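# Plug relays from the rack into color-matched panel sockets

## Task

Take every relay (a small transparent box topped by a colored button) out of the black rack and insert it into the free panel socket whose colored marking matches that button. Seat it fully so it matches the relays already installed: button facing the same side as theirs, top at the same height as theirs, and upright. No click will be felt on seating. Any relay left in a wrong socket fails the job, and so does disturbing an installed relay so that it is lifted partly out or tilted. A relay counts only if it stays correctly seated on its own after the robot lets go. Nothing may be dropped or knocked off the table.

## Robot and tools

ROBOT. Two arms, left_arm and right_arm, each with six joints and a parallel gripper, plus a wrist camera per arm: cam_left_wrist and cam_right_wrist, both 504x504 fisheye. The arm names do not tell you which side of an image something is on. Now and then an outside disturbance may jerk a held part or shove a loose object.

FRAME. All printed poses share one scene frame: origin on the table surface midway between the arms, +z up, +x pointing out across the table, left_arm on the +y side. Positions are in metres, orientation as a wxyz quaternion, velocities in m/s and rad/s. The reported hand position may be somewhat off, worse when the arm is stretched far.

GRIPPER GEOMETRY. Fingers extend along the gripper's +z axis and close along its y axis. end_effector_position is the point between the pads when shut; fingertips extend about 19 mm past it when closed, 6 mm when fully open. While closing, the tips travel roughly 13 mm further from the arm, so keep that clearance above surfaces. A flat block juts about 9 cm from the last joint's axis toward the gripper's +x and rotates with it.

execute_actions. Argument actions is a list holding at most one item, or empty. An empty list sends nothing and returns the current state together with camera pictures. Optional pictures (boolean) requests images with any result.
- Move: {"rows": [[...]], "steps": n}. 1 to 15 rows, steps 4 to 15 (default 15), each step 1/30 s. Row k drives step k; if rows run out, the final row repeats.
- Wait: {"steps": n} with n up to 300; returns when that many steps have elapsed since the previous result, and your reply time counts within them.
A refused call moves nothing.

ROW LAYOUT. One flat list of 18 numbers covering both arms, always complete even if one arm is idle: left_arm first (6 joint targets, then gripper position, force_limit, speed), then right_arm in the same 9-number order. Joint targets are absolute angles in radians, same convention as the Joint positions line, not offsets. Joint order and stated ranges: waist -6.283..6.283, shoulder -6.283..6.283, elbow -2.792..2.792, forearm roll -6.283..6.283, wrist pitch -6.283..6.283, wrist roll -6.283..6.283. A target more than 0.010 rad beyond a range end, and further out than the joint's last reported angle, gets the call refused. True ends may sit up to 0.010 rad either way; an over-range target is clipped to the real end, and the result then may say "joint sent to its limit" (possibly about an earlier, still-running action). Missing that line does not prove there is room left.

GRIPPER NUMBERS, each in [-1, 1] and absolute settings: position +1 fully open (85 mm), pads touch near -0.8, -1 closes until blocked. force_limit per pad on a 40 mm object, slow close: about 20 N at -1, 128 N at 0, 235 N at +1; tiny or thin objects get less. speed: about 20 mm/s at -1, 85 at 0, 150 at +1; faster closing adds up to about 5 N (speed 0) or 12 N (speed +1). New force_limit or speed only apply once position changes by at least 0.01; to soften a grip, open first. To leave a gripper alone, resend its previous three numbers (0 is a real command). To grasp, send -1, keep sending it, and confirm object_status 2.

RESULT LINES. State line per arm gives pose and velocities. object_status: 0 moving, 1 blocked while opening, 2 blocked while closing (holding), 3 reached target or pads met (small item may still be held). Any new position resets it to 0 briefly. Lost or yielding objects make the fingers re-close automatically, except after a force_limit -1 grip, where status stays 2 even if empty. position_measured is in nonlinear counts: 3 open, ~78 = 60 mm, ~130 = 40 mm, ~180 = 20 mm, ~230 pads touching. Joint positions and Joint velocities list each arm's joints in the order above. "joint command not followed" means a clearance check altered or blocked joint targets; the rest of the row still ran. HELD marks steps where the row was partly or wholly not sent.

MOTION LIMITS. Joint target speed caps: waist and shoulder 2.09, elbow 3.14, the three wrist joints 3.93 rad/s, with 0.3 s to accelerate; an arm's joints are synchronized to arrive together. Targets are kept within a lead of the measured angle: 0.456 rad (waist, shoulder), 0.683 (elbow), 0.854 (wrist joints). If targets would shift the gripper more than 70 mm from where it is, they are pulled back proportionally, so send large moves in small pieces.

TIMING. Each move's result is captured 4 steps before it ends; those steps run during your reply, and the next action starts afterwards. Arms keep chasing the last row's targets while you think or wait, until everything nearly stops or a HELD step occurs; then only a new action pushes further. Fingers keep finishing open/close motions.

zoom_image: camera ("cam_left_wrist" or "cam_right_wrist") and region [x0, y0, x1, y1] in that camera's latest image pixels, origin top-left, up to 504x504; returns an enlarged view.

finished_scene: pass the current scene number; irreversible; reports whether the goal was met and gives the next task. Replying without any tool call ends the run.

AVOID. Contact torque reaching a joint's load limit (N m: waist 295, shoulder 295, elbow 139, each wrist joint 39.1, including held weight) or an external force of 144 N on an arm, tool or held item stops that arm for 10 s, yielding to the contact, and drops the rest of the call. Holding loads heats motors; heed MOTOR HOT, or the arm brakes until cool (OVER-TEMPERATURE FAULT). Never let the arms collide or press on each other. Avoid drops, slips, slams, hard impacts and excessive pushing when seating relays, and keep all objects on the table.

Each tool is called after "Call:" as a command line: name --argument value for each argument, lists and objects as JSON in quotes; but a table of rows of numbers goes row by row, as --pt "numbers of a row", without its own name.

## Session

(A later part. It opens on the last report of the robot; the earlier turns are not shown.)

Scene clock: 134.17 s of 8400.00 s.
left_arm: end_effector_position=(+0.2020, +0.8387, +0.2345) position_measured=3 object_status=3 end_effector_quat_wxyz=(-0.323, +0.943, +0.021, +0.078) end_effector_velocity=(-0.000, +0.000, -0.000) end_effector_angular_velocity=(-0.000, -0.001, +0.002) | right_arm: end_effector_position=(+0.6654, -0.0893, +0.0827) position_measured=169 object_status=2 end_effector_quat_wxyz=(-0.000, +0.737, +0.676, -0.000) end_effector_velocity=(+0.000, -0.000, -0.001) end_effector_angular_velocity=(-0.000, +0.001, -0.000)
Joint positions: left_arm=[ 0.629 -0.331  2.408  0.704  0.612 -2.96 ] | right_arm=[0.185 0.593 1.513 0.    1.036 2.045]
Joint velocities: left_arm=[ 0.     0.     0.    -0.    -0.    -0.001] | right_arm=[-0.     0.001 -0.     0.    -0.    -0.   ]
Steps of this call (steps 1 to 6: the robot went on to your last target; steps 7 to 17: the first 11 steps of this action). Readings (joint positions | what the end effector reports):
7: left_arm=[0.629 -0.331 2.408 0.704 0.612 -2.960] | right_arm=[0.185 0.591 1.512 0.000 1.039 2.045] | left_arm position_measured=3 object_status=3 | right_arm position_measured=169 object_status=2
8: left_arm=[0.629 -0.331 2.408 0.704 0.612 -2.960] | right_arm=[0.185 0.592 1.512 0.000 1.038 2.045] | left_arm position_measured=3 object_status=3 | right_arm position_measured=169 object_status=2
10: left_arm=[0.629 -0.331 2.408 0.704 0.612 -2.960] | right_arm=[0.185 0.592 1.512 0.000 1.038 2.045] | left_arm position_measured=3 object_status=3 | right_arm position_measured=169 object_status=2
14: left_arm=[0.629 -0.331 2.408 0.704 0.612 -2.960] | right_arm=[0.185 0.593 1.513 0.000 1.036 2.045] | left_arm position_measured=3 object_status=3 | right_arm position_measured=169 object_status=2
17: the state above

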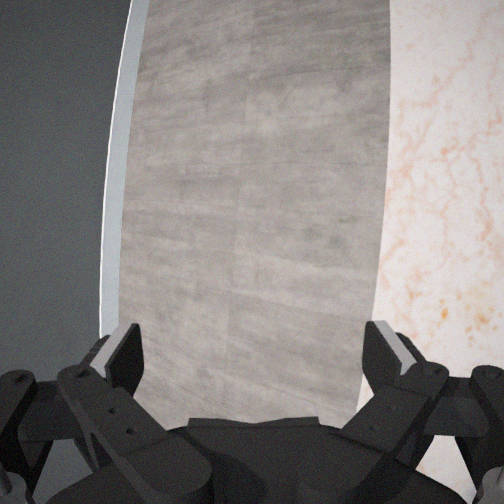

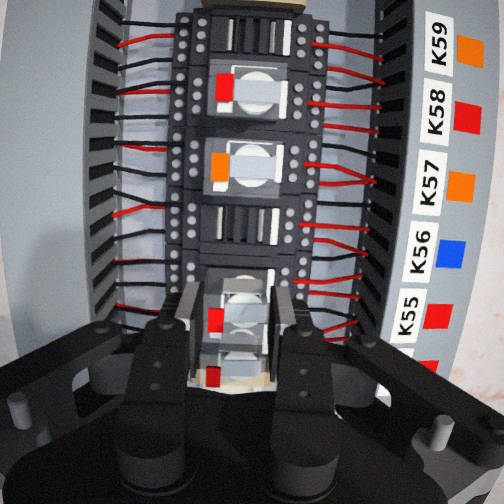

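No slip: it's entering. Continue.

Call:
execute_actions --actions '[{"rows":[[0.629,-0.331,2.408,0.704,0.612,-2.96,1,0,0,0.185,0.5935,1.5136,0,1.0345,2.045,-1,-0.3,0],[0.629,-0.331,2.408,0.704,0.612,-2.96,1,0,0,0.185,0.5935,1.5136,0,1.0345,2.045,-1,-0.3,0],[0.629,-0.331,2.408,0.704,0.612,-2.96,1,0,0,0.185,0.5935,1.5136,0,1.0345,2.045,-1,-0.3,0],[0.629,-0.331,2.408,0.704,0.612,-2.96,1,0,0,0.185,0.5943,1.5143,0,1.033,2.045,-1,-0.3,0]],"steps":15}]' --pictures true

Scene clock: 134.70 s of 8400.00 s.
left_arm: end_effector_position=(+0.2020, +0.8387, +0.2345) position_measured=3 object_status=3 end_effector_quat_wxyz=(-0.323, +0.943, +0.021, +0.078) end_effector_velocity=(-0.001, +0.000, -0.000) end_effector_angular_velocity=(-0.001, +0.001, +0.001) | right_arm: end_effector_position=(+0.6654, -0.0893, +0.0806) position_measured=169 object_status=2 end_effector_quat_wxyz=(-0.000, +0.737, +0.676, -0.000) end_effector_velocity=(-0.000, +0.001, +0.001) end_effector_angular_velocity=(+0.001, -0.001, +0.001)
Joint positions: left_arm=[ 0.629 -0.331  2.408  0.704  0.612 -2.96 ] | right_arm=[0.185 0.594 1.514 0.    1.033 2.045]
Joint velocities: left_arm=[0.001 0.    0.    0.    0.001 0.   ] | right_arm=[ 0.001 -0.001  0.     0.     0.    -0.   ]
Steps of this call (steps 1 to 4: the last 4 steps of your previous action; step 5: the robot went on to your last target; steps 6 to 16: the first 11 steps of this action). Readings (joint positions | what the end effector reports):
6: left_arm=[0.629 -0.331 2.408 0.704 0.612 -2.960] | right_arm=[0.185 0.593 1.513 0.000 1.036 2.045] | left_arm position_measured=3 object_status=3 | right_arm position_measured=169 object_status=2
7: left_arm=[0.629 -0.331 2.408 0.704 0.612 -2.960] | right_arm=[0.185 0.593 1.513 0.000 1.035 2.045] | left_arm position_measured=3 object_status=3 | right_arm position_measured=169 object_status=2
9: left_arm=[0.629 -0.331 2.408 0.704 0.612 -2.960] | right_arm=[0.185 0.594 1.514 0.000 1.034 2.045] | left_arm position_measured=3 object_status=3 | right_arm position_measured=169 object_status=2
13: left_arm=[0.629 -0.331 2.408 0.704 0.612 -2.960] | right_arm=[0.185 0.594 1.514 0.000 1.033 2.045] | left_arm position_measured=3 object_status=3 | right_arm position_measured=169 object_status=2
16: the state above

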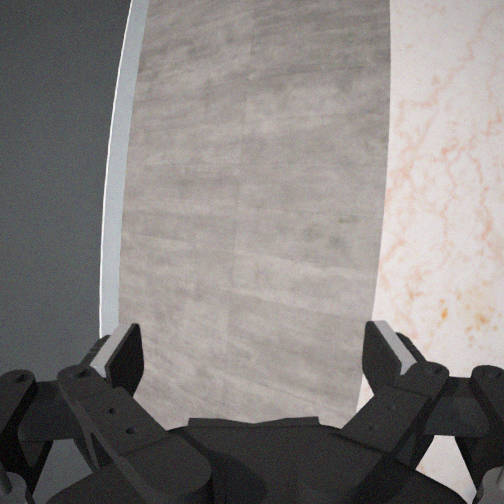

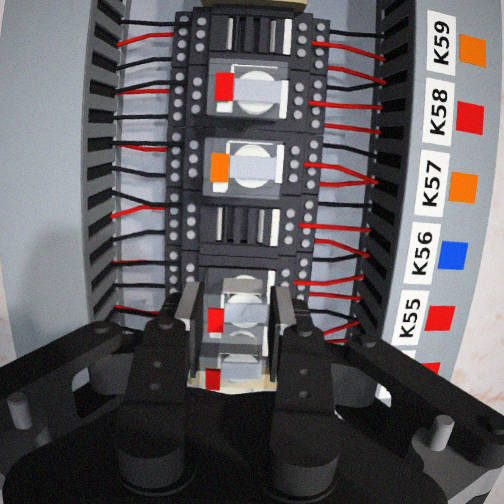

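Call:
execute_actions --actions '[{"rows":[[0.629,-0.331,2.408,0.704,0.612,-2.96,1,0,0,0.185,0.5947,1.5147,0,1.0322,2.045,-1,-0.3,0],[0.629,-0.331,2.408,0.704,0.612,-2.96,1,0,0,0.185,0.5947,1.5147,0,1.0322,2.045,-1,-0.3,0],[0.629,-0.331,2.408,0.704,0.612,-2.96,1,0,0,0.185,0.5947,1.5147,0,1.0322,2.045,-1,-0.3,0],[0.629,-0.331,2.408,0.704,0.612,-2.96,1,0,0,0.185,0.5951,1.515,0,1.0315,2.045,-1,-0.3,0]],"steps":15}]' --pictures true

Scene clock: 135.20 s of 8400.00 s.
left_arm: end_effector_position=(+0.2020, +0.8387, +0.2345) position_measured=3 object_status=3 end_effector_quat_wxyz=(-0.323, +0.943, +0.021, +0.078) end_effector_velocity=(+0.000, +0.000, +0.000) end_effector_angular_velocity=(+0.000, +0.000, -0.000) | right_arm: end_effector_position=(+0.6654, -0.0893, +0.0798) position_measured=169 object_status=2 end_effector_quat_wxyz=(+0.000, +0.737, +0.676, +0.000) end_effector_velocity=(-0.001, -0.000, -0.001) end_effector_angular_velocity=(-0.001, +0.002, +0.001)
Joint positions: left_arm=[ 0.629 -0.331  2.408  0.704  0.612 -2.96 ] | right_arm=[0.185 0.595 1.515 0.    1.032 2.045]
Joint velocities: left_arm=[-0.  0. -0.  0.  0. -0.] | right_arm=[ 0.     0.001  0.002 -0.    -0.     0.   ]
Steps of this call (steps 1 to 4: the last 4 steps of your previous action; steps 5 to 15: the first 11 steps of this action). Readings (joint positions | what the end effector reports):
5: left_arm=[0.629 -0.331 2.408 0.704 0.612 -2.960] | right_arm=[0.185 0.594 1.514 0.000 1.033 2.045] | left_arm position_measured=3 object_status=3 | right_arm position_measured=169 object_status=2
6: left_arm=[0.629 -0.331 2.408 0.704 0.612 -2.960] | right_arm=[0.185 0.595 1.514 0.000 1.033 2.045] | left_arm position_measured=3 object_status=3 | right_arm position_measured=169 object_status=2
8: left_arm=[0.629 -0.331 2.408 0.704 0.612 -2.960] | right_arm=[0.185 0.595 1.515 0.000 1.032 2.045] | left_arm position_measured=3 object_status=3 | right_arm position_measured=169 object_status=2
12: left_arm=[0.629 -0.331 2.408 0.704 0.612 -2.960] | right_arm=[0.185 0.595 1.515 0.000 1.032 2.045] | left_arm position_measured=3 object_status=3 | right_arm position_measured=169 object_status=2
15: the state above

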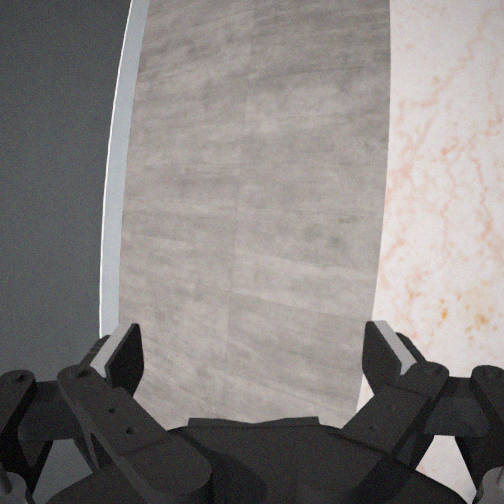

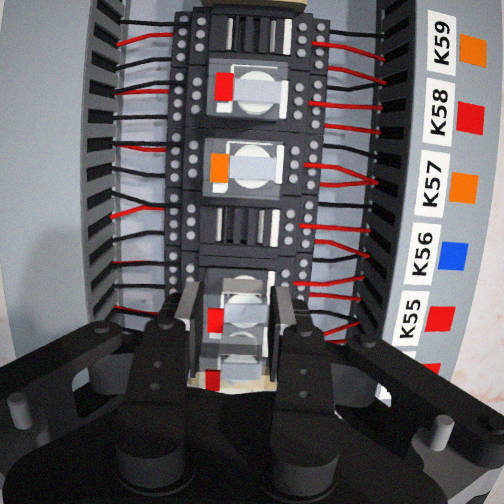

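Release and inspect with the K55 hover view (z .09).

Call:
execute_actions --actions '[{"rows":[[0.629,-0.331,2.408,0.704,0.612,-2.96,1,0,0,0.185,0.5951,1.515,0,1.0315,2.045,0,-0.3,0],[0.629,-0.331,2.408,0.704,0.612,-2.96,1,0,0,0.185,0.5951,1.515,0,1.0315,2.045,0,-0.3,0],[0.629,-0.331,2.408,0.704,0.612,-2.96,1,0,0,0.185,0.5951,1.515,0,1.0315,2.045,0,-0.3,0],[0.629,-0.331,2.408,0.704,0.612,-2.96,1,0,0,0.185,0.5951,1.515,0,1.0315,2.045,0,-0.3,0],[0.629,-0.331,2.408,0.704,0.612,-2.96,1,0,0,0.185,0.5951,1.515,0,1.0315,2.045,0,-0.3,0],[0.629,-0.331,2.408,0.704,0.612,-2.96,1,0,0,0.185,0.5951,1.515,0,1.0315,2.045,0,-0.3,0],[0.629,-0.331,2.408,0.704,0.612,-2.96,1,0,0,0.185,0.5951,1.515,0,1.0315,2.045,0,-0.3,0],[0.629,-0.331,2.408,0.704,0.612,-2.96,1,0,0,0.185,0.5706,1.4914,0,1.0796,2.045,0,-0.3,0]],"steps":15}]'

Call:
execute_actions --actions '[{"rows":[[0.629,-0.331,2.408,0.704,0.612,-2.96,1,0,0,0.1855,0.55,1.465,0,1.1265,3.0,1,-0.3,0]],"steps":15}]'

Call:
execute_actions --actions '[{"rows":[[0.629,-0.331,2.408,0.704,0.612,-2.96,1,0,0,0.1855,0.572,1.489,0,1.0806,3.615,1,-0.3,0]],"steps":15}]'

Call:
execute_actions --actions '[{"rows":[[0.629,-0.331,2.408,0.704,0.612,-2.96,1,0,0,0.1855,0.5885,1.5046,0,1.0485,3.615,1,-0.3,0]],"steps":15}]' --pictures true

Call:
zoom_image --camera "cam_right_wrist" --region '[140,220,380,390]'

Scene clock: 135.93 s of 8400.00 s.
left_arm: end_effector_position=(+0.2020, +0.8387, +0.2345) position_measured=3 object_status=3 end_effector_quat_wxyz=(-0.323, +0.943, +0.021, +0.078) end_effector_velocity=(+0.000, +0.000, -0.000) end_effector_angular_velocity=(-0.000, +0.002, -0.002) | right_arm: end_effector_position=(+0.6666, -0.0887, +0.1081) position_measured=129 object_status=0 end_effector_quat_wxyz=(+0.000, +0.737, +0.676, +0.001) end_effector_velocity=(+0.026, +0.013, +0.273) end_effector_angular_velocity=(+0.049, -0.092, -0.006)
Joint positions: left_arm=[ 0.629 -0.331  2.408  0.704  0.612 -2.96 ] | right_arm=[0.185 0.574 1.493 0.    1.074 2.045]
Joint velocities: left_arm=[-0.     0.001 -0.     0.    -0.     0.002] | right_arm=[-0.001 -0.213 -0.196  0.011  0.305  0.   ]
Steps of this call (steps 1 to 4: the last 4 steps of your previous action; steps 5 to 11: the robot went on to your last target; steps 12 to 22: the first 11 steps of this action). Readings (joint positions | what the end effector reports):
12: left_arm=[0.629 -0.331 2.408 0.704 0.612 -2.960] | right_arm=[0.185 0.595 1.515 0.000 1.032 2.045] | left_arm position_measured=3 object_status=3 | right_arm position_measured=169 object_status=0
13: left_arm=[0.629 -0.331 2.408 0.704 0.612 -2.960] | right_arm=[0.185 0.595 1.515 0.000 1.031 2.045] | left_arm position_measured=3 object_status=3 | right_arm position_measured=169 object_status=0
15: left_arm=[0.629 -0.331 2.408 0.704 0.612 -2.960] | right_arm=[0.185 0.596 1.516 0.000 1.031 2.045] | left_arm position_measured=3 object_status=3 | right_arm position_measured=159 object_status=0
19: left_arm=[0.629 -0.331 2.408 0.704 0.612 -2.960] | right_arm=[0.185 0.596 1.515 0.000 1.031 2.045] | left_arm position_measured=3 object_status=3 | right_arm position_measured=134 object_status=0
22: the state above

Scene clock: 136.43 s of 8400.00 s.
left_arm: end_effector_position=(+0.2020, +0.8387, +0.2345) position_measured=3 object_status=3 end_effector_quat_wxyz=(-0.323, +0.943, +0.021, +0.078) end_effector_velocity=(-0.001, +0.000, +0.000) end_effector_angular_velocity=(+0.000, -0.001, +0.001) | right_arm: end_effector_position=(+0.6666, -0.0885, +0.1332) position_measured=68 object_status=0 end_effector_quat_wxyz=(-0.000, +0.917, +0.399, +0.000) end_effector_velocity=(+0.001, +0.001, +0.078) end_effector_angular_velocity=(-0.000, +0.001, -2.689)
Joint positions: left_arm=[ 0.629 -0.331  2.408  0.704  0.612 -2.96 ] | right_arm=[0.185 0.556 1.472 0.    1.113 2.71 ]
Joint velocities: left_arm=[ 0.002 -0.     0.     0.    -0.001 -0.   ] | right_arm=[ 0.001 -0.054 -0.067 -0.     0.122  2.69 ]
Steps of this call (steps 1 to 4: the last 4 steps of your previous action; steps 5 to 15: the first 11 steps of this action). Readings (joint positions | what the end effector reports):
5: left_arm=[0.629 -0.331 2.408 0.704 0.612 -2.960] | right_arm=[0.185 0.570 1.492 0.000 1.079 2.045] | left_arm position_measured=3 object_status=3 | right_arm position_measured=129 object_status=0
6: left_arm=[0.629 -0.331 2.408 0.704 0.612 -2.960] | right_arm=[0.185 0.570 1.491 0.000 1.080 2.052] | left_arm position_measured=3 object_status=3 | right_arm position_measured=128 object_status=0
8: left_arm=[0.629 -0.331 2.408 0.704 0.612 -2.960] | right_arm=[0.185 0.570 1.490 0.000 1.083 2.108] | left_arm position_measured=3 object_status=3 | right_arm position_measured=119 object_status=0
12: left_arm=[0.629 -0.331 2.408 0.704 0.612 -2.960] | right_arm=[0.185 0.563 1.481 0.000 1.098 2.394] | left_arm position_measured=3 object_status=3 | right_arm position_measured=91 object_status=0
15: the state above

Scene clock: 136.93 s of 8400.00 s.
left_arm: end_effector_position=(+0.2020, +0.8387, +0.2345) position_measured=3 object_status=3 end_effector_quat_wxyz=(-0.323, +0.943, +0.021, +0.078) end_effector_velocity=(+0.001, +0.000, +0.001) end_effector_angular_velocity=(+0.001, -0.002, -0.001) | right_arm: end_effector_position=(+0.6665, -0.0884, +0.1131) position_measured=3 object_status=0 end_effector_quat_wxyz=(+0.000, +1.000, -0.025, -0.000) end_effector_velocity=(+0.003, +0.001, -0.045) end_effector_angular_velocity=(+0.002, -0.005, -0.912)
Joint positions: left_arm=[ 0.629 -0.331  2.408  0.704  0.612 -2.96 ] | right_arm=[ 0.186  0.571  1.488 -0.     1.083  3.58 ]
Joint velocities: left_arm=[-0.001  0.    -0.001  0.    -0.002 -0.   ] | right_arm=[-0.     0.036  0.031  0.001 -0.073  0.911]
Steps of this call (steps 1 to 4: the last 4 steps of your previous action; steps 5 to 15: the first 11 steps of this action). Readings (joint positions | what the end effector reports):
5: left_arm=[0.629 -0.331 2.408 0.704 0.612 -2.960] | right_arm=[0.185 0.550 1.465 0.000 1.126 2.986] | left_arm position_measured=3 object_status=3 | right_arm position_measured=30 object_status=0
6: left_arm=[0.629 -0.331 2.408 0.704 0.612 -2.960] | right_arm=[0.186 0.551 1.466 0.000 1.126 3.012] | left_arm position_measured=3 object_status=3 | right_arm position_measured=23 object_status=0
8: left_arm=[0.629 -0.331 2.408 0.704 0.612 -2.960] | right_arm=[0.186 0.553 1.470 0.000 1.120 3.103] | left_arm position_measured=3 object_status=3 | right_arm position_measured=10 object_status=0
12: left_arm=[0.629 -0.331 2.408 0.704 0.612 -2.960] | right_arm=[0.186 0.565 1.482 -0.000 1.096 3.423] | left_arm position_measured=3 object_status=3 | right_arm position_measured=3 object_status=0
15: the state above

Scene clock: 137.43 s of 8400.00 s.
left_arm: end_effector_position=(+0.2020, +0.8387, +0.2345) position_measured=3 object_status=3 end_effector_quat_wxyz=(-0.323, +0.943, +0.021, +0.078) end_effector_velocity=(-0.001, +0.000, -0.000) end_effector_angular_velocity=(-0.001, +0.000, +0.003) | right_arm: end_effector_position=(+0.6665, -0.0883, +0.0899) position_measured=3 object_status=3 end_effector_quat_wxyz=(+0.000, +0.999, -0.042, -0.000) end_effector_velocity=(+0.001, -0.001, +0.003) end_effector_angular_velocity=(+0.002, -0.003, -0.002)
Joint positions: left_arm=[ 0.629 -0.331  2.408  0.704  0.612 -2.96 ] | right_arm=[ 0.186  0.589  1.505 -0.     1.049  3.615]
Joint velocities: left_arm=[ 0.002  0.     0.     0.     0.    -0.001] | right_arm=[-0.001 -0.003 -0.     0.001 -0.     0.   ]
Steps of this call (steps 1 to 4: the last 4 steps of your previous action; steps 5 to 15: the first 11 steps of this action). Readings (joint positions | what the end effector reports):
5: left_arm=[0.629 -0.331 2.408 0.704 0.612 -2.960] | right_arm=[0.186 0.572 1.489 -0.000 1.080 3.615] | left_arm position_measured=3 object_status=3 | right_arm position_measured=3 object_status=3
6: left_arm=[0.629 -0.331 2.408 0.704 0.612 -2.960] | right_arm=[0.186 0.575 1.492 -0.000 1.073 3.615] | left_arm position_measured=3 object_status=3 | right_arm position_measured=3 object_status=3
8: left_arm=[0.629 -0.331 2.408 0.704 0.612 -2.960] | right_arm=[0.186 0.589 1.505 -0.000 1.050 3.615] | left_arm position_measured=3 object_status=3 | right_arm position_measured=3 object_status=3
12: left_arm=[0.629 -0.331 2.408 0.704 0.612 -2.960] | right_arm=[0.186 0.589 1.505 -0.000 1.049 3.615] | left_arm position_measured=3 object_status=3 | right_arm position_measured=3 object_status=3
15: the state above

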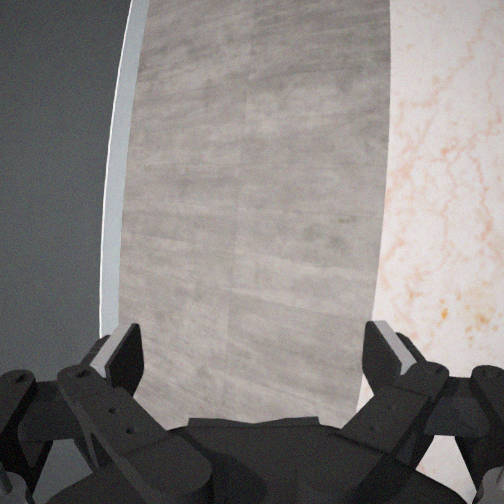

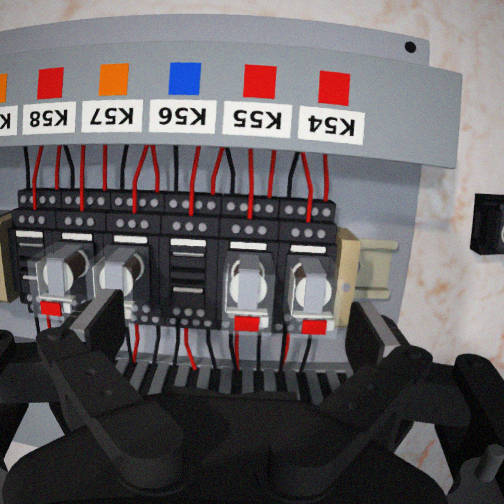

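Region (140, 220, 380, 390) of cam_right_wrist's 504x504 image, scaled by 2.100, with more detail than that image has; it fills the top 357 rows of this view, and the rest is white.

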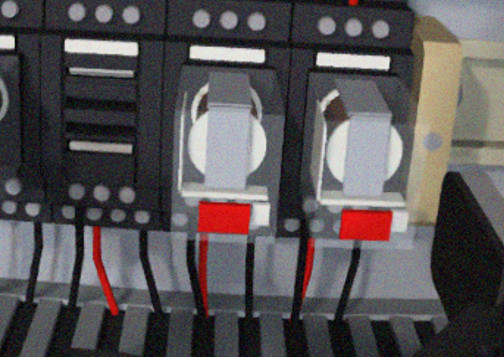

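Call:
execute_actions --actions '[]'

Scene clock: 138.17 s of 8400.00 s.
left_arm: end_effector_position=(+0.2020, +0.8387, +0.2345) position_measured=3 object_status=3 end_effector_quat_wxyz=(-0.323, +0.943, +0.021, +0.078) end_effector_velocity=(-0.000, +0.000, +0.000) end_effector_angular_velocity=(+0.001, +0.001, -0.001) | right_arm: end_effector_position=(+0.6665, -0.0884, +0.0901) position_measured=3 object_status=3 end_effector_quat_wxyz=(+0.000, +0.999, -0.042, -0.000) end_effector_velocity=(-0.000, +0.001, -0.000) end_effector_angular_velocity=(+0.000, +0.000, +0.000)
Joint positions: left_arm=[ 0.629 -0.331  2.408  0.704  0.612 -2.96 ] | right_arm=[ 0.186  0.589  1.505 -0.     1.048  3.615]
Joint velocities: left_arm=[ 0.001 -0.    -0.     0.     0.     0.002] | right_arm=[ 0.001 -0.     0.     0.001  0.     0.   ]
Kept back: nothing.
Steps of this call (steps 1 to 4: the last 4 steps of your previous action; steps 5 to 15: the robot went on to your last target; steps 16 to 22: nothing new was sent). Readings (joint positions | what the end effector reports):
1: left_arm=[0.629 -0.331 2.408 0.704 0.612 -2.960] | right_arm=[0.186 0.589 1.505 -0.000 1.049 3.615] | left_arm position_measured=3 object_status=3 | right_arm position_measured=3 object_status=3
2: left_arm=[0.629 -0.331 2.408 0.704 0.612 -2.960] | right_arm=[0.186 0.589 1.505 -0.000 1.049 3.615] | left_arm position_measured=3 object_status=3 | right_arm position_measured=3 object_status=3
4: left_arm=[0.629 -0.331 2.408 0.704 0.612 -2.960] | right_arm=[0.186 0.589 1.505 -0.000 1.049 3.615] | left_arm position_measured=3 object_status=3 | right_arm position_measured=3 object_status=3
8: left_arm=[0.629 -0.331 2.408 0.704 0.612 -2.960] | right_arm=[0.186 0.589 1.505 -0.000 1.049 3.615] | left_arm position_measured=3 object_status=3 | right_arm position_measured=3 object_status=3
22: the state above
All arms were judged still, so your last target was given up. Only a new action makes them travel on or press farther. Fingers that are still opening or closing keep moving.

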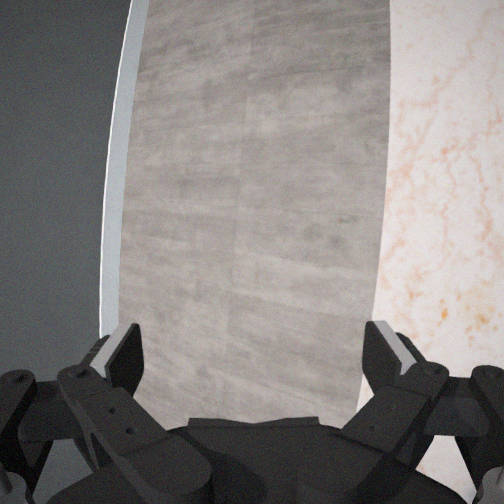

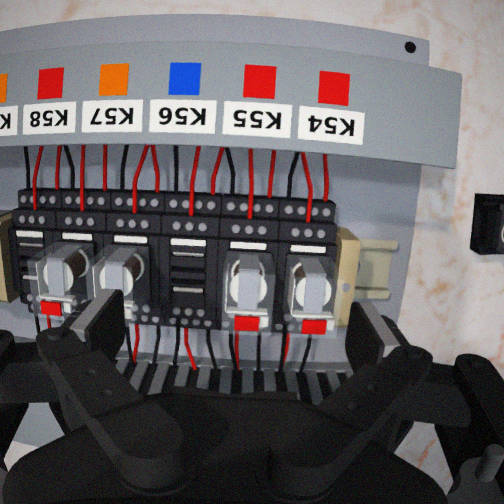

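Call:
execute_actions --actions '[{"rows":[[0.629,-0.331,2.408,0.704,0.612,-2.96,1,0,0,0.186,0.55,1.47,0,1.1216,3.615,0,0,0],[0.629,-0.331,2.408,0.704,0.612,-2.96,1,0,0,0.186,0.55,1.47,0,1.1216,3.615,0,0,0],[0.629,-0.331,2.408,0.704,0.612,-2.96,1,0,0,0.186,0.55,1.47,0,1.1216,3.615,0,0,0],[0.629,-0.331,2.408,0.704,0.612,-2.96,1,0,0,0.186,0.55,1.47,0,1.1216,3.615,0,0,0],[0.629,-0.331,2.408,0.704,0.612,-2.96,1,0,0,0.186,0.55,1.47,0,1.1216,3.615,0,0,0],[0.629,-0.331,2.408,0.704,0.612,-2.96,1,0,0,0.186,0.55,1.47,0,1.1216,3.615,0,0,0],[0.629,-0.331,2.408,0.704,0.612,-2.96,1,0,0,-0.0183,0.5025,1.566,0,1.0731,4.897,0,0,0]],"steps":15}]'

Call:
execute_actions --actions '[{"rows":[[0.629,-0.331,2.408,0.704,0.612,-2.96,1,0,0,-0.0183,0.5025,1.566,0,1.0731,4.897,0,0,0]],"steps":15}]'

Call:
execute_actions --actions '[{"rows":[[0.629,-0.331,2.408,0.704,0.612,-2.96,1,0,0,-0.0183,0.535,1.5956,0,1.011,4.897,0,0,0]],"steps":15}]' --pictures true

Scene clock: 140.27 s of 8400.00 s.
left_arm: end_effector_position=(+0.2020, +0.8387, +0.2345) position_measured=3 object_status=3 end_effector_quat_wxyz=(-0.323, +0.943, +0.021, +0.078) end_effector_velocity=(+0.000, +0.000, +0.000) end_effector_angular_velocity=(+0.000, -0.001, +0.001) | right_arm: end_effector_position=(+0.6697, -0.1103, +0.1379) position_measured=64 object_status=0 end_effector_quat_wxyz=(+0.000, +0.994, -0.111, -0.000) end_effector_velocity=(+0.064, -0.327, -0.014) end_effector_angular_velocity=(+0.003, -0.009, -2.068)
Joint positions: left_arm=[ 0.629 -0.331  2.408  0.704  0.612 -2.96 ] | right_arm=[0.159 0.544 1.483 0.    1.116 3.728]
Joint velocities: left_arm=[ 0.    -0.    -0.    -0.    -0.001 -0.001] | right_arm=[-0.399 -0.096  0.185  0.    -0.099  1.669]
Steps of this call (steps 1 to 52: nothing new was sent; steps 53 to 63: the first 11 steps of this action). Readings (joint positions | what the end effector reports):
53: left_arm=[0.629 -0.331 2.408 0.704 0.612 -2.960] | right_arm=[0.185 0.588 1.505 0.000 1.048 3.615] | left_arm position_measured=3 object_status=3 | right_arm position_measured=3 object_status=0
54: left_arm=[0.629 -0.331 2.408 0.704 0.612 -2.960] | right_arm=[0.186 0.585 1.502 0.000 1.055 3.615] | left_arm position_measured=3 object_status=3 | right_arm position_measured=4 object_status=0
56: left_arm=[0.629 -0.331 2.408 0.704 0.612 -2.960] | right_arm=[0.186 0.561 1.479 0.000 1.102 3.615] | left_arm position_measured=3 object_status=3 | right_arm position_measured=13 object_status=0
60: left_arm=[0.629 -0.331 2.408 0.704 0.612 -2.960] | right_arm=[0.185 0.549 1.471 0.000 1.121 3.622] | left_arm position_measured=3 object_status=3 | right_arm position_measured=41 object_status=0
63: the state above

Scene clock: 140.77 s of 8400.00 s.
left_arm: end_effector_position=(+0.2020, +0.8387, +0.2345) position_measured=3 object_status=3 end_effector_quat_wxyz=(-0.323, +0.943, +0.021, +0.078) end_effector_velocity=(-0.001, +0.000, +0.000) end_effector_angular_velocity=(+0.000, -0.000, +0.001) | right_arm: end_effector_position=(+0.6829, -0.2546, +0.1299) position_measured=128 object_status=0 end_effector_quat_wxyz=(-0.000, -0.710, +0.704, +0.000) end_effector_velocity=(-0.000, -0.034, -0.002) end_effector_angular_velocity=(-0.000, +0.001, -0.359)
Joint positions: left_arm=[ 0.629 -0.331  2.408  0.704  0.612 -2.96 ] | right_arm=[-0.018  0.503  1.566  0.     1.073  4.891]
Joint velocities: left_arm=[ 0.001 -0.    -0.    -0.    -0.     0.   ] | right_arm=[-0.042 -0.009  0.019 -0.    -0.01   0.317]
Steps of this call (steps 1 to 4: the last 4 steps of your previous action; steps 5 to 15: the first 11 steps of this action). Readings (joint positions | what the end effector reports):
5: left_arm=[0.629 -0.331 2.408 0.704 0.612 -2.960] | right_arm=[0.080 0.525 1.520 0.000 1.097 4.140] | left_arm position_measured=3 object_status=3 | right_arm position_measured=101 object_status=0
6: left_arm=[0.629 -0.331 2.408 0.704 0.612 -2.960] | right_arm=[0.066 0.522 1.527 0.000 1.093 4.245] | left_arm position_measured=3 object_status=3 | right_arm position_measured=109 object_status=0
8: left_arm=[0.629 -0.331 2.408 0.704 0.612 -2.960] | right_arm=[0.038 0.516 1.540 0.000 1.086 4.463] | left_arm position_measured=3 object_status=3 | right_arm position_measured=122 object_status=0
12: left_arm=[0.629 -0.331 2.408 0.704 0.612 -2.960] | right_arm=[-0.005 0.506 1.560 0.000 1.076 4.794] | left_arm position_measured=3 object_status=3 | right_arm position_measured=128 object_status=0
15: the state above

Scene clock: 141.27 s of 8400.00 s.
left_arm: end_effector_position=(+0.2020, +0.8387, +0.2345) position_measured=3 object_status=3 end_effector_quat_wxyz=(-0.323, +0.943, +0.021, +0.078) end_effector_velocity=(-0.000, -0.000, -0.000) end_effector_angular_velocity=(-0.000, +0.000, +0.000) | right_arm: end_effector_position=(+0.6829, -0.2553, +0.0898) position_measured=128 object_status=3 end_effector_quat_wxyz=(-0.000, -0.707, +0.707, +0.000) end_effector_velocity=(+0.000, -0.000, +0.000) end_effector_angular_velocity=(+0.000, -0.000, -0.001)
Joint positions: left_arm=[ 0.629 -0.331  2.408  0.704  0.612 -2.96 ] | right_arm=[-0.018  0.535  1.595 -0.     1.011  4.897]
Joint velocities: left_arm=[-0.001 -0.     0.     0.     0.001 -0.001] | right_arm=[-0. -0.  0.  0.  0.  0.]
Steps of this call (steps 1 to 4: the last 4 steps of your previous action; steps 5 to 15: the first 11 steps of this action). Readings (joint positions | what the end effector reports):
5: left_arm=[0.629 -0.331 2.408 0.704 0.612 -2.960] | right_arm=[-0.018 0.503 1.566 0.000 1.073 4.897] | left_arm position_measured=3 object_status=3 | right_arm position_measured=128 object_status=3
6: left_arm=[0.629 -0.331 2.408 0.704 0.612 -2.960] | right_arm=[-0.018 0.505 1.569 0.000 1.066 4.897] | left_arm position_measured=3 object_status=3 | right_arm position_measured=128 object_status=3
8: left_arm=[0.629 -0.331 2.408 0.704 0.612 -2.960] | right_arm=[-0.018 0.528 1.591 -0.000 1.023 4.897] | left_arm position_measured=3 object_status=3 | right_arm position_measured=128 object_status=3
12: left_arm=[0.629 -0.331 2.408 0.704 0.612 -2.960] | right_arm=[-0.018 0.535 1.595 -0.000 1.011 4.897] | left_arm position_measured=3 object_status=3 | right_arm position_measured=128 object_status=3
15: the state above

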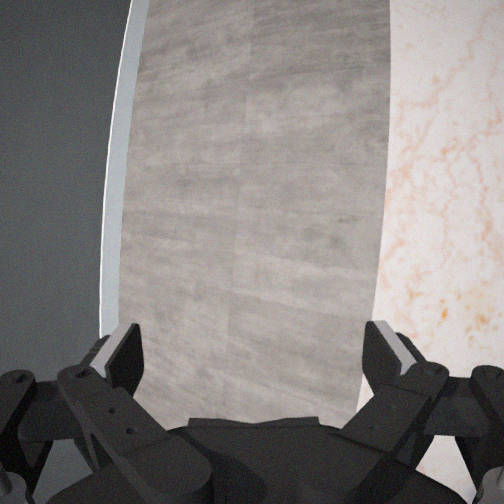

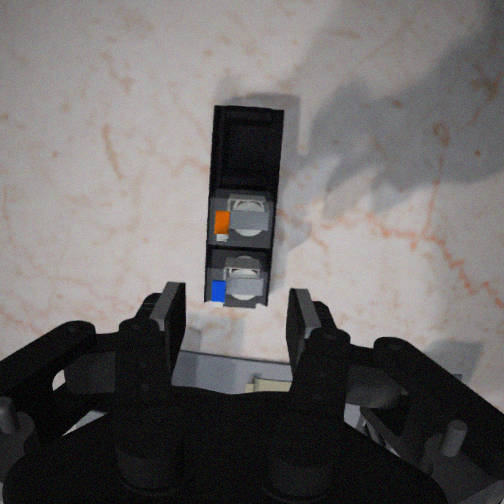

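Call:
execute_actions --actions '[{"rows":[[0.629,-0.331,2.408,0.704,0.612,-2.96,1,0,0,-0.0183,0.5521,1.6084,0,0.9811,4.897,0,0,0]],"steps":14}]' --pictures true

Scene clock: 141.73 s of 8400.00 s.
left_arm: end_effector_position=(+0.2020, +0.8387, +0.2345) position_measured=3 object_status=3 end_effector_quat_wxyz=(-0.323, +0.943, +0.021, +0.078) end_effector_velocity=(+0.001, -0.000, +0.000) end_effector_angular_velocity=(+0.000, -0.001, -0.002) | right_arm: end_effector_position=(+0.6828, -0.2552, +0.0702) position_measured=128 object_status=3 end_effector_quat_wxyz=(-0.000, -0.707, +0.707, +0.000) end_effector_velocity=(-0.000, +0.001, +0.001) end_effector_angular_velocity=(-0.000, -0.001, +0.001)
Joint positions: left_arm=[ 0.629 -0.331  2.408  0.704  0.612 -2.96 ] | right_arm=[-0.018  0.552  1.608  0.     0.981  4.897]
Joint velocities: left_arm=[-0.002  0.    -0.    -0.    -0.001 -0.001] | right_arm=[ 0.001 -0.001  0.    -0.     0.    -0.   ]
Steps of this call (steps 1 to 4: the last 4 steps of your previous action; steps 5 to 14: the first 10 steps of this action). Readings (joint positions | what the end effector reports):
5: left_arm=[0.629 -0.331 2.408 0.704 0.612 -2.960] | right_arm=[-0.018 0.535 1.596 0.000 1.011 4.897] | left_arm position_measured=3 object_status=3 | right_arm position_measured=128 object_status=3
6: left_arm=[0.629 -0.331 2.408 0.704 0.612 -2.960] | right_arm=[-0.018 0.538 1.598 0.000 1.004 4.897] | left_arm position_measured=3 object_status=3 | right_arm position_measured=128 object_status=3
8: left_arm=[0.629 -0.331 2.408 0.704 0.612 -2.960] | right_arm=[-0.018 0.552 1.609 0.000 0.982 4.897] | left_arm position_measured=3 object_status=3 | right_arm position_measured=128 object_status=3
12: left_arm=[0.629 -0.331 2.408 0.704 0.612 -2.960] | right_arm=[-0.018 0.552 1.608 0.000 0.981 4.897] | left_arm position_measured=3 object_status=3 | right_arm position_measured=128 object_status=3
14: the state above

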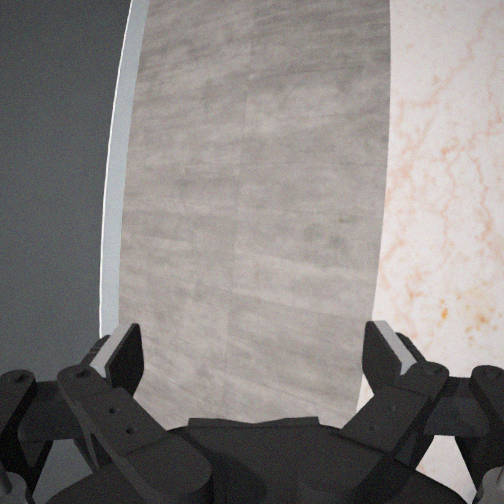

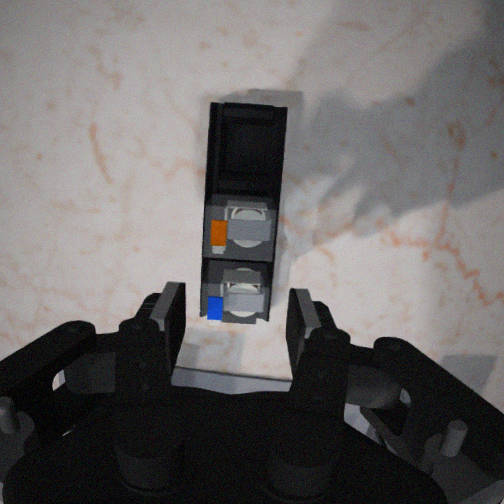

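Call:
execute_actions --actions '[{"rows":[[0.629,-0.331,2.408,0.704,0.612,-2.96,1,0,0,-0.0239,0.5507,1.6108,0,0.9801,4.891,0,0,0]],"steps":12}]' --pictures true

Scene clock: 142.17 s of 8400.00 s.
left_arm: end_effector_position=(+0.2020, +0.8387, +0.2345) position_measured=3 object_status=3 end_effector_quat_wxyz=(-0.323, +0.943, +0.021, +0.078) end_effector_velocity=(+0.000, +0.000, +0.000) end_effector_angular_velocity=(-0.000, -0.001, +0.001) | right_arm: end_effector_position=(+0.6828, -0.2597, +0.0703) position_measured=128 object_status=3 end_effector_quat_wxyz=(-0.000, -0.708, +0.707, +0.000) end_effector_velocity=(+0.000, -0.000, +0.000) end_effector_angular_velocity=(+0.000, -0.000, +0.001)
Joint positions: left_arm=[ 0.629 -0.331  2.408  0.704  0.612 -2.96 ] | right_arm=[-0.024  0.551  1.611  0.     0.98   4.891]
Joint velocities: left_arm=[ 0.     0.001 -0.001  0.    -0.001 -0.002] | right_arm=[-0.001 -0.001  0.    -0.    -0.    -0.001]
Steps of this call (steps 1 to 4: the last 4 steps of your previous action; step 5: the robot went on to your last target; steps 6 to 13: the first 8 steps of this action). Readings (joint positions | what the end effector reports):
6: left_arm=[0.629 -0.331 2.408 0.704 0.612 -2.960] | right_arm=[-0.018 0.552 1.608 0.000 0.981 4.897] | left_arm position_measured=3 object_status=3 | right_arm position_measured=128 object_status=3
7: left_arm=[0.629 -0.331 2.408 0.704 0.612 -2.960] | right_arm=[-0.021 0.551 1.609 0.000 0.981 4.895] | left_arm position_measured=3 object_status=3 | right_arm position_measured=128 object_status=3
9: left_arm=[0.629 -0.331 2.408 0.704 0.612 -2.960] | right_arm=[-0.024 0.551 1.611 0.000 0.980 4.892] | left_arm position_measured=3 object_status=3 | right_arm position_measured=128 object_status=3
13: the state above

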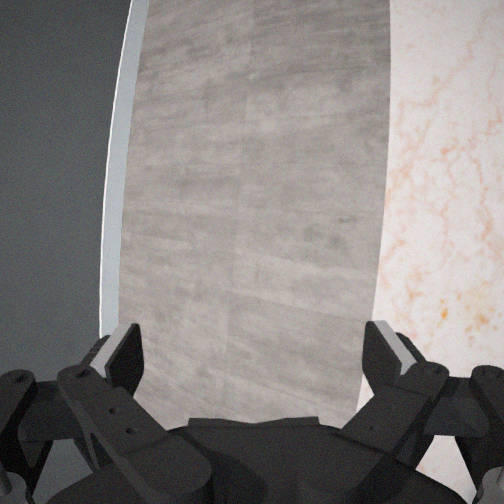

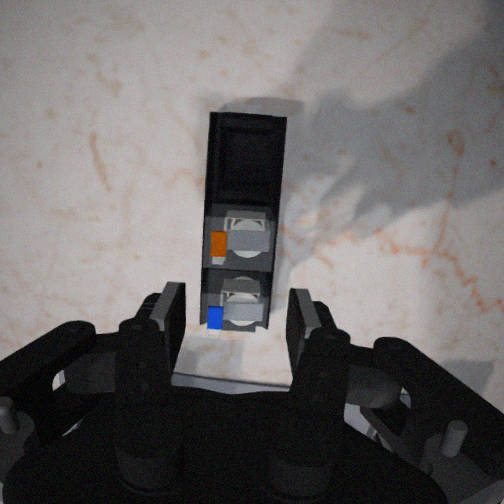

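Call:
execute_actions --actions '[{"rows":[[0.629,-0.331,2.408,0.704,0.612,-2.96,1,0,0,-0.0249,0.5505,1.6112,0,0.98,4.89,0,0,0],[0.629,-0.331,2.408,0.704,0.612,-2.96,1,0,0,-0.0249,0.5505,1.6112,0,0.98,4.89,0,0,0],[0.629,-0.331,2.408,0.704,0.612,-2.96,1,0,0,-0.0249,0.5505,1.6112,0,0.98,4.89,0,0,0],[0.629,-0.331,2.408,0.704,0.612,-2.96,1,0,0,-0.0249,0.5505,1.6112,0,0.98,4.89,-1,-0.3,0]],"steps":15}]' --pictures true

Scene clock: 143.27 s of 8400.00 s.
left_arm: end_effector_position=(+0.2020, +0.8387, +0.2345) position_measured=3 object_status=3 end_effector_quat_wxyz=(-0.323, +0.943, +0.021, +0.078) end_effector_velocity=(+0.000, -0.000, -0.000) end_effector_angular_velocity=(-0.000, -0.001, +0.000) | right_arm: end_effector_position=(+0.6828, -0.2605, +0.0703) position_measured=166 object_status=0 end_effector_quat_wxyz=(-0.000, -0.708, +0.707, +0.000) end_effector_velocity=(+0.000, -0.001, +0.000) end_effector_angular_velocity=(+0.000, -0.001, -0.001)
Joint positions: left_arm=[ 0.629 -0.331  2.408  0.704  0.612 -2.96 ] | right_arm=[-0.025  0.55   1.611 -0.     0.98   4.89 ]
Joint velocities: left_arm=[-0.    -0.     0.    -0.    -0.001 -0.001] | right_arm=[-0.001 -0.001  0.    -0.    -0.     0.   ]
Steps of this call (steps 1 to 4: the last 4 steps of your previous action; steps 5 to 15: the robot went on to your last target; steps 16 to 22: nothing new was sent; steps 23 to 33: the first 11 steps of this action). Readings (joint positions | what the end effector reports):
23: left_arm=[0.629 -0.331 2.408 0.704 0.612 -2.960] | right_arm=[-0.024 0.551 1.611 0.000 0.980 4.891] | left_arm position_measured=3 object_status=3 | right_arm position_measured=128 object_status=3
24: left_arm=[0.629 -0.331 2.408 0.704 0.612 -2.960] | right_arm=[-0.025 0.551 1.611 0.000 0.980 4.890] | left_arm position_measured=3 object_status=3 | right_arm position_measured=128 object_status=3
26: left_arm=[0.629 -0.331 2.408 0.704 0.612 -2.960] | right_arm=[-0.025 0.551 1.611 -0.000 0.980 4.890] | left_arm position_measured=3 object_status=3 | right_arm position_measured=128 object_status=0
30: left_arm=[0.629 -0.331 2.408 0.704 0.612 -2.960] | right_arm=[-0.025 0.550 1.611 -0.000 0.980 4.890] | left_arm position_measured=3 object_status=3 | right_arm position_measured=145 object_status=0
33: the state above

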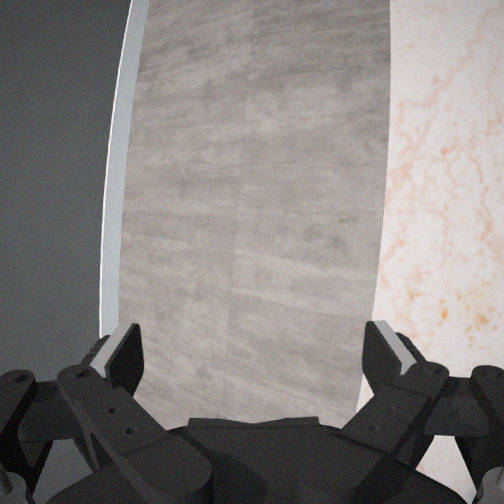

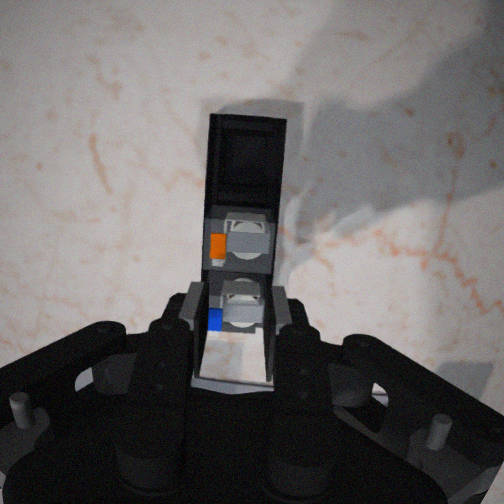

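Lift to z .13 (delta from table).

Call:
execute_actions --actions '[{"rows":[[0.629,-0.331,2.408,0.704,0.612,-2.96,1,0,0,-0.0249,0.5505,1.6112,0,0.98,4.89,-1,-0.3,0],[0.629,-0.331,2.408,0.704,0.612,-2.96,1,0,0,-0.0249,0.5505,1.6112,0,0.98,4.89,-1,-0.3,0],[0.629,-0.331,2.408,0.704,0.612,-2.96,1,0,0,-0.0249,0.5505,1.6112,0,0.98,4.89,-1,-0.3,0],[0.629,-0.331,2.408,0.704,0.612,-2.96,1,0,0,-0.0249,0.542,1.605,0,0.9946,4.89,-1,-0.3,0],[0.629,-0.331,2.408,0.704,0.612,-2.96,1,0,0,-0.0249,0.5334,1.5984,0,1.0098,4.89,-1,-0.3,0],[0.629,-0.331,2.408,0.704,0.612,-2.96,1,0,0,-0.0249,0.517,1.584,0,1.0406,4.89,-1,-0.3,0],[0.629,-0.331,2.408,0.704,0.612,-2.96,1,0,0,-0.0249,0.4929,1.5610,0,1.0877,4.89,-1,-0.3,0]],"steps":15}]' --pictures true

Scene clock: 143.87 s of 8400.00 s.
left_arm: end_effector_position=(+0.2020, +0.8387, +0.2345) position_measured=3 object_status=3 end_effector_quat_wxyz=(-0.323, +0.943, +0.021, +0.078) end_effector_velocity=(-0.001, +0.000, +0.000) end_effector_angular_velocity=(+0.000, +0.001, +0.001) | right_arm: end_effector_position=(+0.6830, -0.2605, +0.1406) position_measured=231 object_status=3 end_effector_quat_wxyz=(+0.001, -0.708, +0.707, -0.000) end_effector_velocity=(-0.015, -0.003, -0.005) end_effector_angular_velocity=(-0.007, +0.041, +0.000)
Joint positions: left_arm=[ 0.629 -0.331  2.408  0.704  0.612 -2.96 ] | right_arm=[-0.025  0.492  1.561  0.     1.087  4.89 ]
Joint velocities: left_arm=[ 0.001  0.    -0.001 -0.     0.001  0.001] | right_arm=[0.    0.    0.01  0.    0.031 0.   ]
Steps of this call (steps 1 to 4: the last 4 steps of your previous action; steps 5 to 7: the robot went on to your last target; steps 8 to 18: the first 11 steps of this action). Readings (joint positions | what the end effector reports):
8: left_arm=[0.629 -0.331 2.408 0.704 0.612 -2.960] | right_arm=[-0.025 0.550 1.611 -0.000 0.980 4.890] | left_arm position_measured=3 object_status=3 | right_arm position_measured=227 object_status=0
9: left_arm=[0.629 -0.331 2.408 0.704 0.612 -2.960] | right_arm=[-0.025 0.550 1.611 -0.000 0.980 4.890] | left_arm position_measured=3 object_status=3 | right_arm position_measured=231 object_status=0
11: left_arm=[0.629 -0.331 2.408 0.704 0.612 -2.960] | right_arm=[-0.025 0.550 1.611 -0.000 0.980 4.890] | left_arm position_measured=3 object_status=3 | right_arm position_measured=231 object_status=0
15: left_arm=[0.629 -0.331 2.408 0.704 0.612 -2.960] | right_arm=[-0.025 0.516 1.582 -0.000 1.044 4.890] | left_arm position_measured=3 object_status=3 | right_arm position_measured=231 object_status=3
18: the state above

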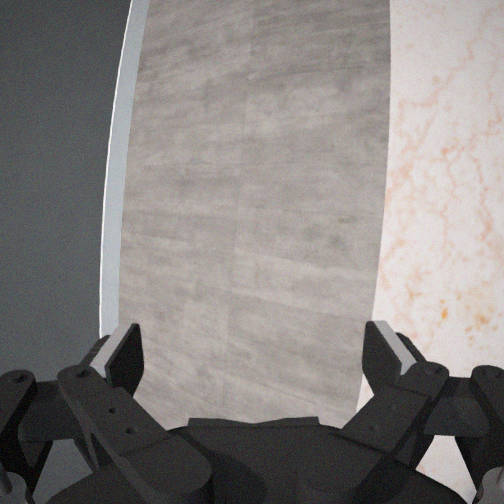

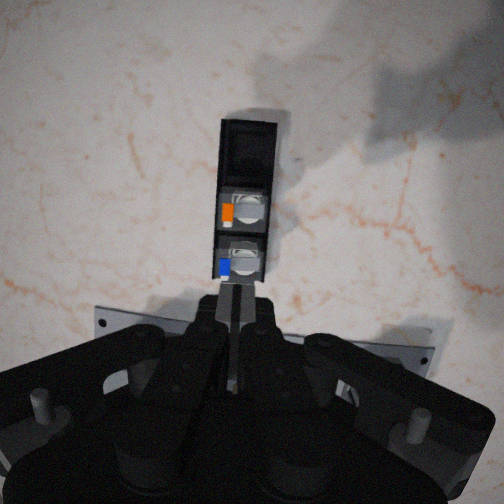

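Call:
execute_actions --actions '[{"rows":[[0.629,-0.331,2.408,0.704,0.612,-2.96,1,0,0,-0.0183,0.535,1.5956,0,1.011,4.897,0,0,0.5],[0.629,-0.331,2.408,0.704,0.612,-2.96,1,0,0,-0.0183,0.535,1.5956,0,1.011,4.897,0,0,0.5],[0.629,-0.331,2.408,0.704,0.612,-2.96,1,0,0,-0.0183,0.535,1.5956,0,1.011,4.897,0,0,0.5],[0.629,-0.331,2.408,0.704,0.612,-2.96,1,0,0,-0.0183,0.535,1.5956,0,1.011,4.897,0,0,0.5],[0.629,-0.331,2.408,0.704,0.612,-2.96,1,0,0,-0.0183,0.535,1.5956,0,1.011,4.897,0,0,0.5],[0.629,-0.331,2.408,0.704,0.612,-2.96,1,0,0,-0.0183,0.535,1.5956,0,1.011,4.897,0,0,0.5],[0.629,-0.331,2.408,0.704,0.612,-2.96,1,0,0,-0.0183,0.535,1.5956,0,1.011,4.897,0,0,0.5],[0.629,-0.331,2.408,0.704,0.612,-2.96,1,0,0,-0.0183,0.535,1.5956,0,1.011,4.897,0,0,0.5],[0.629,-0.331,2.408,0.704,0.612,-2.96,1,0,0,-0.0183,0.5598,1.6136,0,0.9682,4.897,0,0,0.5]],"steps":15}]'

Call:
execute_actions --actions '[{"rows":[[0.629,-0.331,2.408,0.704,0.612,-2.96,1,0,0,-0.0183,0.5598,1.6136,0,0.9682,4.897,0,0,0.5]],"steps":8}]' --pictures true

Scene clock: 144.70 s of 8400.00 s.
left_arm: end_effector_position=(+0.2020, +0.8387, +0.2345) position_measured=3 object_status=3 end_effector_quat_wxyz=(-0.323, +0.943, +0.021, +0.078) end_effector_velocity=(-0.001, +0.001, +0.000) end_effector_angular_velocity=(+0.001, -0.000, +0.001) | right_arm: end_effector_position=(+0.6836, -0.2550, +0.0754) position_measured=148 object_status=0 end_effector_quat_wxyz=(+0.001, -0.707, +0.707, -0.001) end_effector_velocity=(-0.022, -0.005, -0.388) end_effector_angular_velocity=(-0.009, +0.046, -0.002)
Joint positions: left_arm=[ 0.629 -0.331  2.408  0.704  0.612 -2.96 ] | right_arm=[-0.018  0.548  1.605  0.     0.987  4.897]
Joint velocities: left_arm=[ 0.002 -0.    -0.001  0.    -0.     0.001] | right_arm=[-0.001  0.332  0.268  0.    -0.553  0.001]
Steps of this call (steps 1 to 4: the last 4 steps of your previous action; steps 5 to 14: the robot went on to your last target; steps 15 to 25: the first 11 steps of this action). Readings (joint positions | what the end effector reports):
15: left_arm=[0.629 -0.331 2.408 0.704 0.612 -2.960] | right_arm=[-0.025 0.493 1.561 0.000 1.088 4.890] | left_arm position_measured=3 object_status=3 | right_arm position_measured=231 object_status=0
16: left_arm=[0.629 -0.331 2.408 0.704 0.612 -2.960] | right_arm=[-0.024 0.496 1.563 0.000 1.081 4.890] | left_arm position_measured=3 object_status=3 | right_arm position_measured=231 object_status=0
18: left_arm=[0.629 -0.331 2.408 0.704 0.612 -2.960] | right_arm=[-0.020 0.522 1.586 -0.000 1.034 4.894] | left_arm position_measured=3 object_status=3 | right_arm position_measured=218 object_status=0
22: left_arm=[0.629 -0.331 2.408 0.704 0.612 -2.960] | right_arm=[-0.018 0.536 1.595 -0.000 1.011 4.897] | left_arm position_measured=3 object_status=3 | right_arm position_measured=179 object_status=0
25: the state above

Scene clock: 144.97 s of 8400.00 s.
left_arm: end_effector_position=(+0.2020, +0.8387, +0.2345) position_measured=3 object_status=3 end_effector_quat_wxyz=(-0.323, +0.943, +0.021, +0.078) end_effector_velocity=(+0.001, -0.001, -0.000) end_effector_angular_velocity=(-0.000, +0.000, -0.002) | right_arm: end_effector_position=(+0.6829, -0.2552, +0.0617) position_measured=129 object_status=0 end_effector_quat_wxyz=(-0.000, -0.707, +0.707, +0.000) end_effector_velocity=(+0.000, -0.000, +0.000) end_effector_angular_velocity=(+0.000, -0.000, -0.001)
Joint positions: left_arm=[ 0.629 -0.331  2.408  0.704  0.612 -2.96 ] | right_arm=[-0.018  0.56   1.614 -0.     0.968  4.897]
Joint velocities: left_arm=[-0.002 -0.     0.001  0.    -0.    -0.   ] | right_arm=[-0. -0.  0.  0. -0.  0.]
Steps of this call (steps 1 to 4: the last 4 steps of your previous action; steps 5 to 8: the first 4 steps of this action). Readings (joint positions | what the end effector reports):
5: left_arm=[0.629 -0.331 2.408 0.704 0.612 -2.960] | right_arm=[-0.018 0.560 1.614 -0.000 0.968 4.897] | left_arm position_measured=3 object_status=3 | right_arm position_measured=129 object_status=0
6: left_arm=[0.629 -0.331 2.408 0.704 0.612 -2.960] | right_arm=[-0.018 0.560 1.614 -0.000 0.968 4.897] | left_arm position_measured=3 object_status=3 | right_arm position_measured=129 object_status=0
8: the state above

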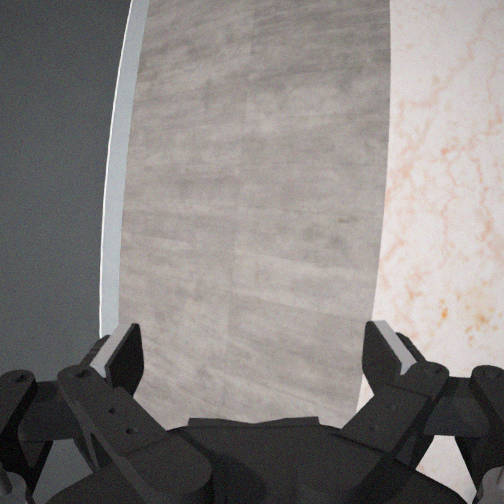

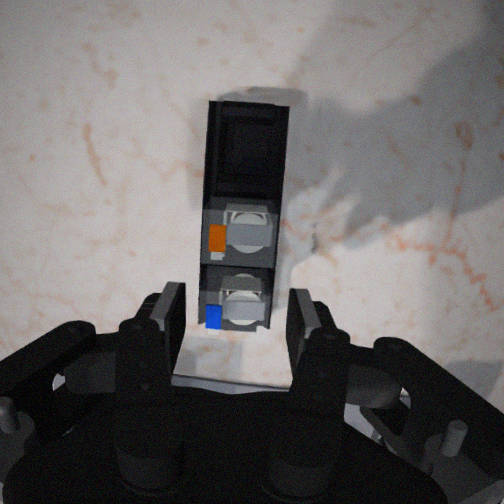

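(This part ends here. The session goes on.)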